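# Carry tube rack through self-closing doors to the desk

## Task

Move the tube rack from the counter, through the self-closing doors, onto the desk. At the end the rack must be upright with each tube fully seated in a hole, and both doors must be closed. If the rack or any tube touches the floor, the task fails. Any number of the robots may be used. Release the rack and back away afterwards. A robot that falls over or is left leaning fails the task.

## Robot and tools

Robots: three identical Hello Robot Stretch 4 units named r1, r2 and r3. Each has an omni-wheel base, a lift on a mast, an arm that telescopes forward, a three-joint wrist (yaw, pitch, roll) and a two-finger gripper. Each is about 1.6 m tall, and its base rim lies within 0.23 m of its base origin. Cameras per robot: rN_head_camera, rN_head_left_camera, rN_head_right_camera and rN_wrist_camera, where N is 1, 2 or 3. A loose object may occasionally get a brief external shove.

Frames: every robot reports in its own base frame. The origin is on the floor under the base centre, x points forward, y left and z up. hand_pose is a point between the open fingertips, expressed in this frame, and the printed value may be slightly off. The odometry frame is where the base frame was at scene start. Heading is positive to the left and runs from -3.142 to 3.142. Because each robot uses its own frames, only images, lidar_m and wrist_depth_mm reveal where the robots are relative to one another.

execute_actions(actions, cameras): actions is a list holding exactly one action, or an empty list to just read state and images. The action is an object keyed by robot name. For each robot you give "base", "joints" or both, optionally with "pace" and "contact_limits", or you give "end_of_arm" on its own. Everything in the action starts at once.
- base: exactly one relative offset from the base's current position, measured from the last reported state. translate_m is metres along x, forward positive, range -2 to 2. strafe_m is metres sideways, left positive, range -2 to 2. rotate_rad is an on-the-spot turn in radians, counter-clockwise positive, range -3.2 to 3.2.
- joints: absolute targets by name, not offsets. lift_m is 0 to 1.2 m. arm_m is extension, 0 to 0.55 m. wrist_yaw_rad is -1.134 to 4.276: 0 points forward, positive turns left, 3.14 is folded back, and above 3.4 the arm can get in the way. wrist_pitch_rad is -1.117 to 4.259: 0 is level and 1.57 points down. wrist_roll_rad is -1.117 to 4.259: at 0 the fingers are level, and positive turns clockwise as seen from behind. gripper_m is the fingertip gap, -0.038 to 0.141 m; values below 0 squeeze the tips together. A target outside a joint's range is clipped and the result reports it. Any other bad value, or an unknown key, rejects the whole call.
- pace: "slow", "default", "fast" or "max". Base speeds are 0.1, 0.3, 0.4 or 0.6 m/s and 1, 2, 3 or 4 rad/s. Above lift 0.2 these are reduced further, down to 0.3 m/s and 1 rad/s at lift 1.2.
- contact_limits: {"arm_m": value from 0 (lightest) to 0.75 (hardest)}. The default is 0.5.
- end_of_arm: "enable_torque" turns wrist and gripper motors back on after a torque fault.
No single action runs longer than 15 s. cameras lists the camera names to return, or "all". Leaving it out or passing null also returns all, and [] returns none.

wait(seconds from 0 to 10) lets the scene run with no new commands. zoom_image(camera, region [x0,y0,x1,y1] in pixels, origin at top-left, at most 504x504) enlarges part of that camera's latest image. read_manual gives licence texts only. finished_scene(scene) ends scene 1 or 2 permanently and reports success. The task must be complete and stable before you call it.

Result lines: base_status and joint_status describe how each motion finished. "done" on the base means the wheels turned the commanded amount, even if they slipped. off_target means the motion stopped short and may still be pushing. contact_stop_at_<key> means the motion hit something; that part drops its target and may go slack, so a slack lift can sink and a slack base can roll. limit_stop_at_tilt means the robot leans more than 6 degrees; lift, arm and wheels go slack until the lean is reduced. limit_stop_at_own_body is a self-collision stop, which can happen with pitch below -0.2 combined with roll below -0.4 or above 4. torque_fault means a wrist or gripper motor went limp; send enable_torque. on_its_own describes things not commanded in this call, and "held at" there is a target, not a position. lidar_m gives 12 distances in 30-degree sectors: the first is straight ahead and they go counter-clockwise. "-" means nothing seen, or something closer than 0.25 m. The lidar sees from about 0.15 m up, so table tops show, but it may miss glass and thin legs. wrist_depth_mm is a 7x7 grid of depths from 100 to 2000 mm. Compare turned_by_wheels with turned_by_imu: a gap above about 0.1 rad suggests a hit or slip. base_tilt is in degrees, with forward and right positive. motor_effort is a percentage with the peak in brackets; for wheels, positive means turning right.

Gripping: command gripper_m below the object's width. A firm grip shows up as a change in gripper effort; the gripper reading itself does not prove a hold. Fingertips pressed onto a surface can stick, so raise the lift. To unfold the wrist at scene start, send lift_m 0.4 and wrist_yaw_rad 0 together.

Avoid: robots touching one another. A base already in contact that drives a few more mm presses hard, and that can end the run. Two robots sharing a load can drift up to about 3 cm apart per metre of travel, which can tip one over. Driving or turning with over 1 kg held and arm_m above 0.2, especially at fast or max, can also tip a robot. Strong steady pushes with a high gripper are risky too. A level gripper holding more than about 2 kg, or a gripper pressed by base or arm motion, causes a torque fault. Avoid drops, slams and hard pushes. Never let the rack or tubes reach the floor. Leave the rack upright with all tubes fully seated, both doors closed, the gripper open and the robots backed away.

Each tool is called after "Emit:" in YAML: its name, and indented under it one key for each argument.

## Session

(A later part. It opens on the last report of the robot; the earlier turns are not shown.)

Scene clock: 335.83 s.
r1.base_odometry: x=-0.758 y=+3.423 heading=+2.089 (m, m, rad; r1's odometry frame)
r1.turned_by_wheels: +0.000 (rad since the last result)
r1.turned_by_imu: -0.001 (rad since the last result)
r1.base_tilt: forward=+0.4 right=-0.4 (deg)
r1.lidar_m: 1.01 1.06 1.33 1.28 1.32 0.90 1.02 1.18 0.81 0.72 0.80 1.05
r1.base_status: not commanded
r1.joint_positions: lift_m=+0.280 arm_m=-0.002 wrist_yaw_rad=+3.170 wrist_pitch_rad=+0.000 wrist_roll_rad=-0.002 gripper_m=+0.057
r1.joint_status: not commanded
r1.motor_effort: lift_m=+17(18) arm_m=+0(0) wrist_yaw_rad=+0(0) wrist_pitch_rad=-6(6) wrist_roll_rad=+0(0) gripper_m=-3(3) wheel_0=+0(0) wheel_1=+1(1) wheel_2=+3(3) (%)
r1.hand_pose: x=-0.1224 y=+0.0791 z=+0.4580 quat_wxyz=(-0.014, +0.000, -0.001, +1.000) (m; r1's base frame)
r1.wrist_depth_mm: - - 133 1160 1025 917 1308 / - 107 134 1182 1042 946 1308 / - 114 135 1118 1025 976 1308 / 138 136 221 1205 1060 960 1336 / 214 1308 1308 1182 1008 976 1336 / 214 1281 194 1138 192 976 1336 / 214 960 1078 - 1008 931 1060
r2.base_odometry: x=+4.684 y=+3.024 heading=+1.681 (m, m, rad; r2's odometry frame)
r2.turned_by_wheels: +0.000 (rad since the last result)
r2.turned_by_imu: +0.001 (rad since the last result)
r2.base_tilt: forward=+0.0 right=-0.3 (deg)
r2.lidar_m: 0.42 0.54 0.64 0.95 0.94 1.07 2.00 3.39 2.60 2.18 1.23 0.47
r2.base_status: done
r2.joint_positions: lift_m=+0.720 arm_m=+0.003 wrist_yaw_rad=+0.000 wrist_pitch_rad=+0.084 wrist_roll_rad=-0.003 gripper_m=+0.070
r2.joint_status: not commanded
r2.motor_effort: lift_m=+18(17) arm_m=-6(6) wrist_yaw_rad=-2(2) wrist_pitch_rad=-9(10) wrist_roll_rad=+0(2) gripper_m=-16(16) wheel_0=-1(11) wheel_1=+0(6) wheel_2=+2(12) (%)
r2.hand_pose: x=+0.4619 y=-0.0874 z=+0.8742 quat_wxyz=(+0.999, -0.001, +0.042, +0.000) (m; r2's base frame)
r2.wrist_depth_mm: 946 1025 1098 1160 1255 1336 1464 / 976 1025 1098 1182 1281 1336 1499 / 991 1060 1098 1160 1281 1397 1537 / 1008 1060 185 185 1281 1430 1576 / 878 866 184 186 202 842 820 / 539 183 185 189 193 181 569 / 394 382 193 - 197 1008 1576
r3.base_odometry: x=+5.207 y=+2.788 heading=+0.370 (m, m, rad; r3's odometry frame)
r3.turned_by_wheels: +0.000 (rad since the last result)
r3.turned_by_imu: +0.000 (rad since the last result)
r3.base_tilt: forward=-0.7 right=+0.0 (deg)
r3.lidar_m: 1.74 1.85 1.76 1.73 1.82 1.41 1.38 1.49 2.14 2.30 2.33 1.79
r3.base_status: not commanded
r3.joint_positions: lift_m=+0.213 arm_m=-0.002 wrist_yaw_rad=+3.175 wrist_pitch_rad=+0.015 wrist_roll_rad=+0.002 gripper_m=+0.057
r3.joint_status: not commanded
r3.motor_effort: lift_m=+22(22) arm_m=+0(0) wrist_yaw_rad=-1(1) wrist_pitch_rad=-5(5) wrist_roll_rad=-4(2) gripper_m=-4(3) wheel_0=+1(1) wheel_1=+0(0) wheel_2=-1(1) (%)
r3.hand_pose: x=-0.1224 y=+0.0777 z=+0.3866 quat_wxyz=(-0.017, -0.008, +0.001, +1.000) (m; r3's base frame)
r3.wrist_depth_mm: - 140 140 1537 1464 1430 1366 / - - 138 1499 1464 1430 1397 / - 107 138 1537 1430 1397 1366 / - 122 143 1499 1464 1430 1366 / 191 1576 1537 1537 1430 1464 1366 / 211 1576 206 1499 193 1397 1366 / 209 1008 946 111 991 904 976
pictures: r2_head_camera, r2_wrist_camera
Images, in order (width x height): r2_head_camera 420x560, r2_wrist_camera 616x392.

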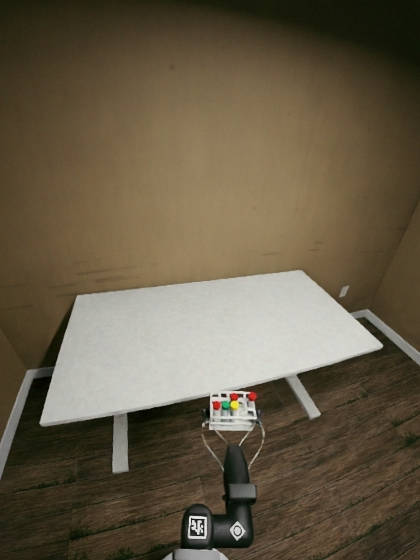

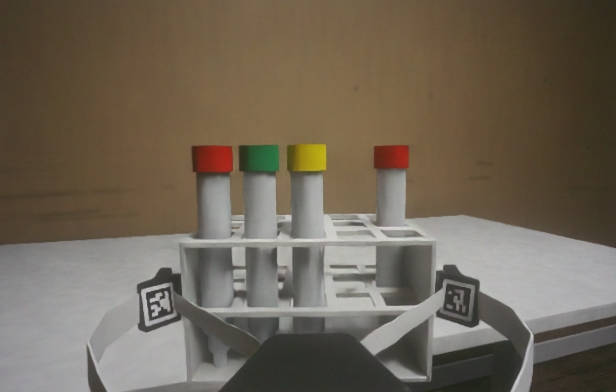

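Emit:
execute_actions:
  actions:
    - {"r2": {"joints": {"arm_m": 0.3, "lift_m": 0.635}}}
  cameras: []

Scene clock: 344.67 s.
r1.base_odometry: x=-0.758 y=+3.423 heading=+2.089 (m, m, rad; r1's odometry frame)
r1.turned_by_wheels: +0.000 (rad since the last result)
r1.turned_by_imu: -0.003 (rad since the last result)
r1.base_tilt: forward=+0.4 right=-0.4 (deg)
r1.lidar_m: 0.99 1.10 1.33 1.28 1.31 1.30 1.23 1.18 0.82 0.76 0.79 1.04
r1.base_status: not commanded
r1.joint_positions: lift_m=+0.280 arm_m=-0.002 wrist_yaw_rad=+3.170 wrist_pitch_rad=+0.000 wrist_roll_rad=-0.002 gripper_m=+0.057
r1.joint_status: not commanded
r1.motor_effort: lift_m=+17(17) arm_m=+0(0) wrist_yaw_rad=+1(2) wrist_pitch_rad=-7(7) wrist_roll_rad=+0(0) gripper_m=-2(3) wheel_0=+0(0) wheel_1=+1(1) wheel_2=+3(3) (%)
r1.hand_pose: x=-0.1224 y=+0.0791 z=+0.4580 quat_wxyz=(-0.014, +0.000, -0.001, +1.000) (m; r1's base frame)
r1.wrist_depth_mm: - - 134 1308 1336 1308 1308 / - 107 134 1281 1308 1308 1281 / - 114 135 1308 1336 1308 1308 / 138 136 222 1336 1308 1308 1336 / 213 1308 1308 1336 1336 1336 1308 / 215 1281 195 1336 192 1336 1336 / 214 976 1060 - 1078 976 1042
r2.base_odometry: x=+4.684 y=+3.024 heading=+1.681 (m, m, rad; r2's odometry frame)
r2.turned_by_wheels: +0.000 (rad since the last result)
r2.turned_by_imu: +0.002 (rad since the last result)
r2.base_tilt: forward=+0.0 right=-0.2 (deg)
r2.lidar_m: 0.56 0.56 0.63 0.94 0.93 1.06 1.97 3.40 2.59 2.18 1.22 0.66
r2.base_status: not commanded
r2.joint_positions: lift_m=+0.635 arm_m=+0.299 wrist_yaw_rad=+0.000 wrist_pitch_rad=+0.084 wrist_roll_rad=-0.003 gripper_m=+0.070
r2.joint_status: all done
r2.motor_effort: lift_m=+17(16) arm_m=+6(6) wrist_yaw_rad=-2(1) wrist_pitch_rad=-9(9) wrist_roll_rad=-1(1) gripper_m=-18(16) wheel_0=-1(1) wheel_1=-1(1) wheel_2=+2(2) (%)
r2.hand_pose: x=+0.7574 y=-0.0874 z=+0.7893 quat_wxyz=(+0.999, -0.001, +0.042, +0.000) (m; r2's base frame)
r2.wrist_depth_mm: 723 768 831 878 960 1042 1098 / 732 778 842 904 976 1042 1160 / 750 778 831 904 960 1078 1182 / 750 809 185 183 976 1042 1182 / 544 535 184 186 202 517 508 / 334 183 186 189 193 181 327 / 243 237 193 - 196 239 238
r3.base_odometry: x=+5.207 y=+2.788 heading=+0.370 (m, m, rad; r3's odometry frame)
r3.turned_by_wheels: +0.000 (rad since the last result)
r3.turned_by_imu: +0.001 (rad since the last result)
r3.base_tilt: forward=-0.7 right=+0.0 (deg)
r3.lidar_m: 1.73 1.87 1.78 1.74 1.83 1.38 1.37 1.48 2.14 2.31 2.31 1.78
r3.base_status: not commanded
r3.joint_positions: lift_m=+0.213 arm_m=-0.002 wrist_yaw_rad=+3.175 wrist_pitch_rad=+0.015 wrist_roll_rad=+0.002 gripper_m=+0.057
r3.joint_status: not commanded
r3.motor_effort: lift_m=+22(22) arm_m=+1(1) wrist_yaw_rad=+1(1) wrist_pitch_rad=-6(5) wrist_roll_rad=+0(2) gripper_m=-8(4) wheel_0=+1(1) wheel_1=+0(0) wheel_2=-1(1) (%)
r3.hand_pose: x=-0.1224 y=+0.0777 z=+0.3866 quat_wxyz=(-0.017, -0.008, +0.001, +1.000) (m; r3's base frame)
r3.wrist_depth_mm: - 140 140 1499 1499 1397 1397 / - - 138 1499 1464 1397 1430 / - 107 138 1499 1464 1397 1366 / - 122 142 1537 1464 1464 1397 / 192 1618 1576 1537 1464 1430 1397 / 211 1576 205 1464 193 1397 1366 / 209 1025 946 111 976 904 976
pictures: none
No camera images: the call's "cameras" was empty. Leave "cameras" out to get every camera's image.

Emit:
execute_actions:
  actions:
    - {"r2": {"joints": {"lift_m": 0.613}, "pace": "slow"}}
  cameras: []

Emit:
execute_actions:
  actions:
    - {"r2": {"joints": {"gripper_m": 0.141}}}
  cameras: ["r2_wrist_camera"]

Emit:
execute_actions:
  actions:
    - {"r2": {"joints": {"arm_m": 0.01}, "base": {"translate_m": -0.3}, "pace": "fast"}}
  cameras: ["r2_wrist_camera", "r2_head_camera", "r1_head_camera", "r1_wrist_camera"]

Scene clock: 352.53 s.
r1.base_odometry: x=-0.758 y=+3.423 heading=+2.089 (m, m, rad; r1's odometry frame)
r1.turned_by_wheels: +0.000 (rad since the last result)
r1.turned_by_imu: -0.002 (rad since the last result)
r1.base_tilt: forward=+0.3 right=-0.3 (deg)
r1.lidar_m: 0.99 1.09 1.31 1.28 1.31 1.30 1.20 1.21 0.84 0.76 0.79 1.04
r1.base_status: not commanded
r1.joint_positions: lift_m=+0.280 arm_m=-0.002 wrist_yaw_rad=+3.170 wrist_pitch_rad=+0.000 wrist_roll_rad=-0.002 gripper_m=+0.057
r1.joint_status: not commanded
r1.motor_effort: lift_m=+17(17) arm_m=+0(0) wrist_yaw_rad=+0(1) wrist_pitch_rad=-4(7) wrist_roll_rad=+2(2) gripper_m=-2(2) wheel_0=+0(0) wheel_1=+1(1) wheel_2=+3(3) (%)
r1.hand_pose: x=-0.1224 y=+0.0791 z=+0.4580 quat_wxyz=(-0.014, +0.000, -0.001, +1.000) (m; r1's base frame)
r1.wrist_depth_mm: - - 134 1308 1308 1308 1336 / - 107 134 1336 1308 1308 1308 / - 114 135 1308 1308 1336 1336 / 138 136 221 1308 1336 1336 1308 / 215 1308 1336 1336 1336 1336 1308 / 214 1308 193 1336 193 1336 1336 / 214 976 1060 - 1078 960 1042
r2.base_odometry: x=+4.684 y=+3.024 heading=+1.681 (m, m, rad; r2's odometry frame)
r2.turned_by_wheels: +0.000 (rad since the last result)
r2.turned_by_imu: +0.001 (rad since the last result)
r2.base_tilt: forward=+0.0 right=-0.2 (deg)
r2.lidar_m: 0.56 0.55 0.63 0.94 0.94 1.10 1.94 3.40 2.61 2.19 1.20 0.67
r2.base_status: not commanded
r2.joint_positions: lift_m=+0.613 arm_m=+0.299 wrist_yaw_rad=+0.000 wrist_pitch_rad=+0.084 wrist_roll_rad=-0.003 gripper_m=+0.070
r2.joint_status: all done
r2.motor_effort: lift_m=+17(19) arm_m=+5(6) wrist_yaw_rad=-1(1) wrist_pitch_rad=-8(9) wrist_roll_rad=+0(1) gripper_m=-20(14) wheel_0=-1(1) wheel_1=-1(1) wheel_2=+2(2) (%)
r2.hand_pose: x=+0.7574 y=-0.0874 z=+0.7673 quat_wxyz=(+0.999, -0.001, +0.042, +0.000) (m; r2's base frame)
r2.wrist_depth_mm: 723 759 831 878 946 1025 1118 / 741 788 831 904 960 1042 1138 / 759 788 831 891 960 1060 1182 / 750 798 185 183 820 1042 1160 / 455 452 184 187 203 436 430 / 282 183 185 189 193 182 274 / 206 201 189 - 194 202 211
r3.base_odometry: x=+5.207 y=+2.788 heading=+0.370 (m, m, rad; r3's odometry frame)
r3.turned_by_wheels: +0.000 (rad since the last result)
r3.turned_by_imu: +0.000 (rad since the last result)
r3.base_tilt: forward=-0.8 right=+0.0 (deg)
r3.lidar_m: 1.73 1.85 1.78 1.73 1.83 1.40 1.37 1.45 2.13 2.32 2.34 1.79
r3.base_status: not commanded
r3.joint_positions: lift_m=+0.213 arm_m=-0.002 wrist_yaw_rad=+3.175 wrist_pitch_rad=+0.015 wrist_roll_rad=+0.002 gripper_m=+0.057
r3.joint_status: not commanded
r3.motor_effort: lift_m=+22(22) arm_m=+1(1) wrist_yaw_rad=+0(1) wrist_pitch_rad=-5(4) wrist_roll_rad=-1(1) gripper_m=-2(4) wheel_0=+1(1) wheel_1=+0(0) wheel_2=-1(1) (%)
r3.hand_pose: x=-0.1224 y=+0.0777 z=+0.3866 quat_wxyz=(-0.017, -0.008, +0.001, +1.000) (m; r3's base frame)
r3.wrist_depth_mm: - 140 140 1499 1464 1430 1397 / - - 138 1537 1499 1430 1397 / - 107 138 1499 1499 1397 1336 / - 122 143 1537 1464 1430 1366 / 192 1618 1537 1499 1499 1430 1366 / 211 1576 206 1537 193 1397 1366 / 209 1025 946 111 976 891 991
pictures: none
No camera images: the call's "cameras" was empty. Leave "cameras" out to get every camera's image.

Scene clock: 354.27 s.
r1.base_odometry: x=-0.758 y=+3.423 heading=+2.089 (m, m, rad; r1's odometry frame)
r1.turned_by_wheels: +0.000 (rad since the last result)
r1.turned_by_imu: -0.001 (rad since the last result)
r1.base_tilt: forward=+0.3 right=-0.3 (deg)
r1.lidar_m: 1.00 1.07 1.33 1.28 1.32 1.30 1.21 1.19 0.83 0.77 0.81 1.04
r1.base_status: not commanded
r1.joint_positions: lift_m=+0.280 arm_m=-0.002 wrist_yaw_rad=+3.170 wrist_pitch_rad=+0.000 wrist_roll_rad=-0.002 gripper_m=+0.057
r1.joint_status: not commanded
r1.motor_effort: lift_m=+17(17) arm_m=+0(0) wrist_yaw_rad=+1(0) wrist_pitch_rad=-7(4) wrist_roll_rad=-2(3) gripper_m=-2(2) wheel_0=+0(0) wheel_1=+1(1) wheel_2=+3(3) (%)
r1.hand_pose: x=-0.1224 y=+0.0791 z=+0.4580 quat_wxyz=(-0.014, +0.000, -0.001, +1.000) (m; r1's base frame)
r1.wrist_depth_mm: - - 133 1308 1308 1281 1308 / - 107 134 1281 1308 1308 1336 / - 114 135 1308 1308 1336 1308 / 138 136 221 1308 1336 1308 1336 / 214 1336 1308 1308 1308 1308 1308 / 215 1308 194 1308 193 1336 1336 / 214 960 1060 - 1078 960 1042
r2.base_odometry: x=+4.684 y=+3.024 heading=+1.681 (m, m, rad; r2's odometry frame)
r2.turned_by_wheels: +0.000 (rad since the last result)
r2.turned_by_imu: +0.000 (rad since the last result)
r2.base_tilt: forward=+0.0 right=-0.2 (deg)
r2.lidar_m: 0.56 0.55 0.63 0.93 0.94 1.05 1.95 3.40 2.61 2.19 1.23 0.67
r2.base_status: not commanded
r2.joint_positions: lift_m=+0.613 arm_m=+0.299 wrist_yaw_rad=+0.000 wrist_pitch_rad=+0.083 wrist_roll_rad=-0.003 gripper_m=+0.141
r2.joint_status: all done
r2.motor_effort: lift_m=+17(17) arm_m=+6(6) wrist_yaw_rad=-1(1) wrist_pitch_rad=-6(9) wrist_roll_rad=-1(0) gripper_m=-3(19) wheel_0=-1(1) wheel_1=+0(0) wheel_2=+2(2) (%)
r2.hand_pose: x=+0.7574 y=-0.0874 z=+0.7676 quat_wxyz=(+0.999, -0.001, +0.041, +0.000) (m; r2's base frame)
r2.wrist_depth_mm: 723 768 820 878 946 1042 1118 / 741 778 842 891 960 1042 1138 / 750 798 831 904 976 1078 1160 / 750 798 202 202 831 1042 1160 / 459 459 203 205 219 442 436 / 285 249 206 206 216 245 277 / 207 206 208 - 203 203 213
r3.base_odometry: x=+5.207 y=+2.788 heading=+0.370 (m, m, rad; r3's odometry frame)
r3.turned_by_wheels: +0.000 (rad since the last result)
r3.turned_by_imu: +0.000 (rad since the last result)
r3.base_tilt: forward=-0.7 right=+0.0 (deg)
r3.lidar_m: 1.75 1.84 1.77 1.74 1.87 1.39 1.38 1.49 2.12 2.31 2.33 1.78
r3.base_status: not commanded
r3.joint_positions: lift_m=+0.213 arm_m=-0.002 wrist_yaw_rad=+3.175 wrist_pitch_rad=+0.015 wrist_roll_rad=+0.002 gripper_m=+0.057
r3.joint_status: not commanded
r3.motor_effort: lift_m=+22(22) arm_m=+1(1) wrist_yaw_rad=+2(1) wrist_pitch_rad=-5(5) wrist_roll_rad=-2(2) gripper_m=-2(1) wheel_0=+1(1) wheel_1=+0(0) wheel_2=-1(1) (%)
r3.hand_pose: x=-0.1224 y=+0.0777 z=+0.3866 quat_wxyz=(-0.017, -0.008, +0.001, +1.000) (m; r3's base frame)
r3.wrist_depth_mm: - 140 139 1537 1464 1430 1397 / - - 138 1499 1430 1430 1366 / - 107 138 1499 1464 1464 1366 / - 122 142 1499 1464 1430 1366 / 191 1618 1618 1537 1499 1397 1366 / 211 1618 205 1499 194 1366 1366 / 209 991 946 111 991 891 991
pictures: r2_wrist_camera
Images, in order (width x height): r2_wrist_camera 616x392.

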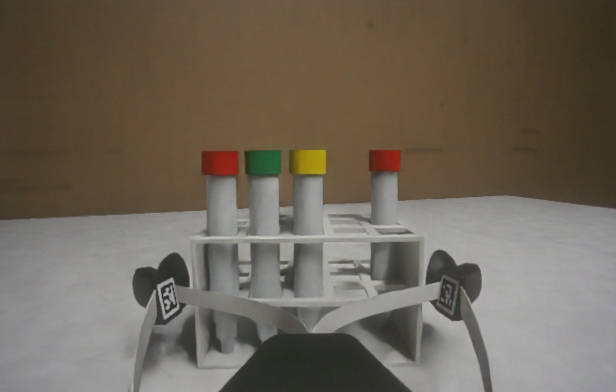

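Scene clock: 356.30 s.
r1.base_odometry: x=-0.758 y=+3.423 heading=+2.089 (m, m, rad; r1's odometry frame)
r1.turned_by_wheels: +0.000 (rad since the last result)
r1.turned_by_imu: -0.001 (rad since the last result)
r1.base_tilt: forward=+0.3 right=-0.3 (deg)
r1.lidar_m: 1.00 1.09 1.32 1.29 1.32 1.29 1.22 1.20 0.80 0.76 0.80 1.04
r1.base_status: not commanded
r1.joint_positions: lift_m=+0.280 arm_m=-0.002 wrist_yaw_rad=+3.170 wrist_pitch_rad=+0.000 wrist_roll_rad=-0.002 gripper_m=+0.057
r1.joint_status: not commanded
r1.motor_effort: lift_m=+18(17) arm_m=+0(0) wrist_yaw_rad=+1(0) wrist_pitch_rad=-6(7) wrist_roll_rad=-1(1) gripper_m=-4(2) wheel_0=+0(0) wheel_1=+1(1) wheel_2=+3(2) (%)
r1.hand_pose: x=-0.1224 y=+0.0791 z=+0.4580 quat_wxyz=(-0.014, +0.000, -0.001, +1.000) (m; r1's base frame)
r1.wrist_depth_mm: - - 133 1308 1308 1308 1308 / - 107 134 1336 1336 1308 1308 / - 113 135 1281 1336 1308 1308 / 138 136 221 1336 1308 1336 1308 / 215 1336 1308 1308 1336 1308 1308 / 214 1308 194 1336 193 1336 1308 / 215 946 1078 - 1078 960 1042
r2.base_odometry: x=+4.717 y=+2.726 heading=+1.681 (m, m, rad; r2's odometry frame)
r2.turned_by_wheels: +0.000 (rad since the last result)
r2.turned_by_imu: +0.001 (rad since the last result)
r2.base_tilt: forward=+0.0 right=-0.2 (deg)
r2.lidar_m: 0.83 0.84 1.02 0.84 0.84 0.97 1.71 3.11 2.70 2.29 2.27 1.04
r2.base_status: done
r2.joint_positions: lift_m=+0.613 arm_m=+0.011 wrist_yaw_rad=+0.000 wrist_pitch_rad=+0.082 wrist_roll_rad=-0.003 gripper_m=+0.141
r2.joint_status: all done
r2.motor_effort: lift_m=+17(17) arm_m=-5(7) wrist_yaw_rad=-1(1) wrist_pitch_rad=-5(6) wrist_roll_rad=+0(1) gripper_m=+4(1) wheel_0=+0(7) wheel_1=+0(7) wheel_2=+0(13) (%)
r2.hand_pose: x=+0.4694 y=-0.0875 z=+0.7677 quat_wxyz=(+0.999, -0.001, +0.041, +0.000) (m; r2's base frame)
r2.wrist_depth_mm: 1205 1229 1366 1430 1576 1661 1808 / 1182 1281 1336 1464 1576 1661 1921 / 1229 1281 1366 1499 1618 1756 1863 / 1205 1182 1118 831 1098 1098 1983 / 741 615 1397 1537 1661 1756 1921 / 1229 1336 1430 1537 1661 1708 1983 / 1255 1336 1397 - 1464 1281 1430
r3.base_odometry: x=+5.207 y=+2.788 heading=+0.370 (m, m, rad; r3's odometry frame)
r3.turned_by_wheels: +0.000 (rad since the last result)
r3.turned_by_imu: +0.000 (rad since the last result)
r3.base_tilt: forward=-0.7 right=+0.0 (deg)
r3.lidar_m: 1.73 1.86 1.79 1.73 1.87 1.38 1.38 1.47 2.14 2.31 2.31 1.77
r3.base_status: not commanded
r3.joint_positions: lift_m=+0.213 arm_m=-0.002 wrist_yaw_rad=+3.175 wrist_pitch_rad=+0.015 wrist_roll_rad=+0.002 gripper_m=+0.057
r3.joint_status: not commanded
r3.motor_effort: lift_m=+22(22) arm_m=+1(0) wrist_yaw_rad=-1(2) wrist_pitch_rad=-6(7) wrist_roll_rad=-2(5) gripper_m=-6(3) wheel_0=+1(1) wheel_1=+0(0) wheel_2=-1(1) (%)
r3.hand_pose: x=-0.1224 y=+0.0777 z=+0.3866 quat_wxyz=(-0.017, -0.008, +0.001, +1.000) (m; r3's base frame)
r3.wrist_depth_mm: - 140 140 1537 1464 1430 1397 / - - 138 1464 1499 1397 1366 / - 107 138 1499 1430 1430 1397 / - 122 143 1499 1430 1397 1397 / 192 1576 1618 1537 1430 1430 1397 / 211 1576 205 1499 194 1430 1397 / 208 1025 946 111 976 904 991
pictures: r1_head_camera, r1_wrist_camera, r2_head_camera, r2_wrist_camera
Images, in order (width x height): r1_head_camera 420x560, r1_wrist_camera 616x392, r2_head_camera 420x560, r2_wrist_camera 616x392.

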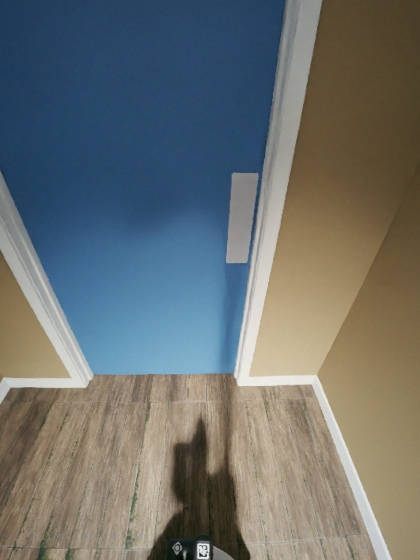

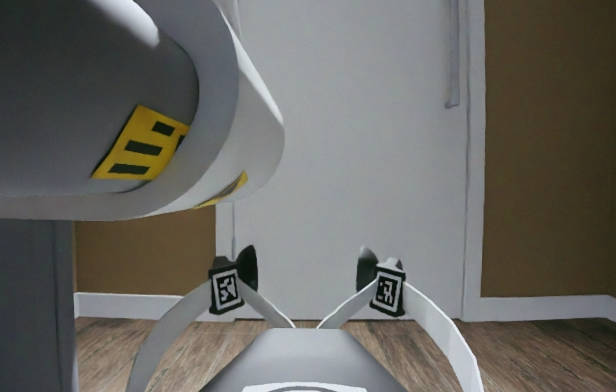

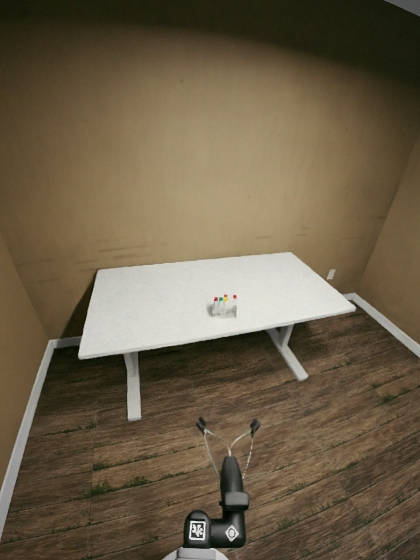

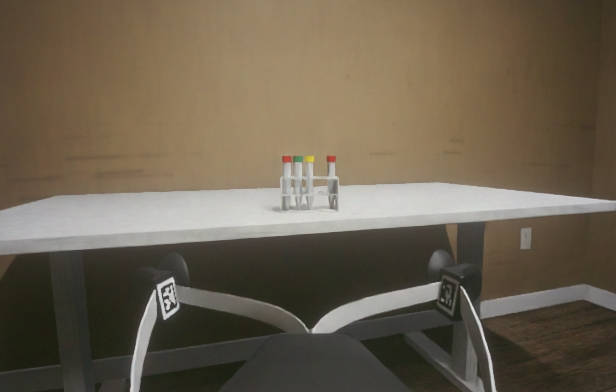

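The tube caps I can see are all level, and both doors are shut.

Emit:
finished_scene:
  scene: 1

The scene is finished: the task was done.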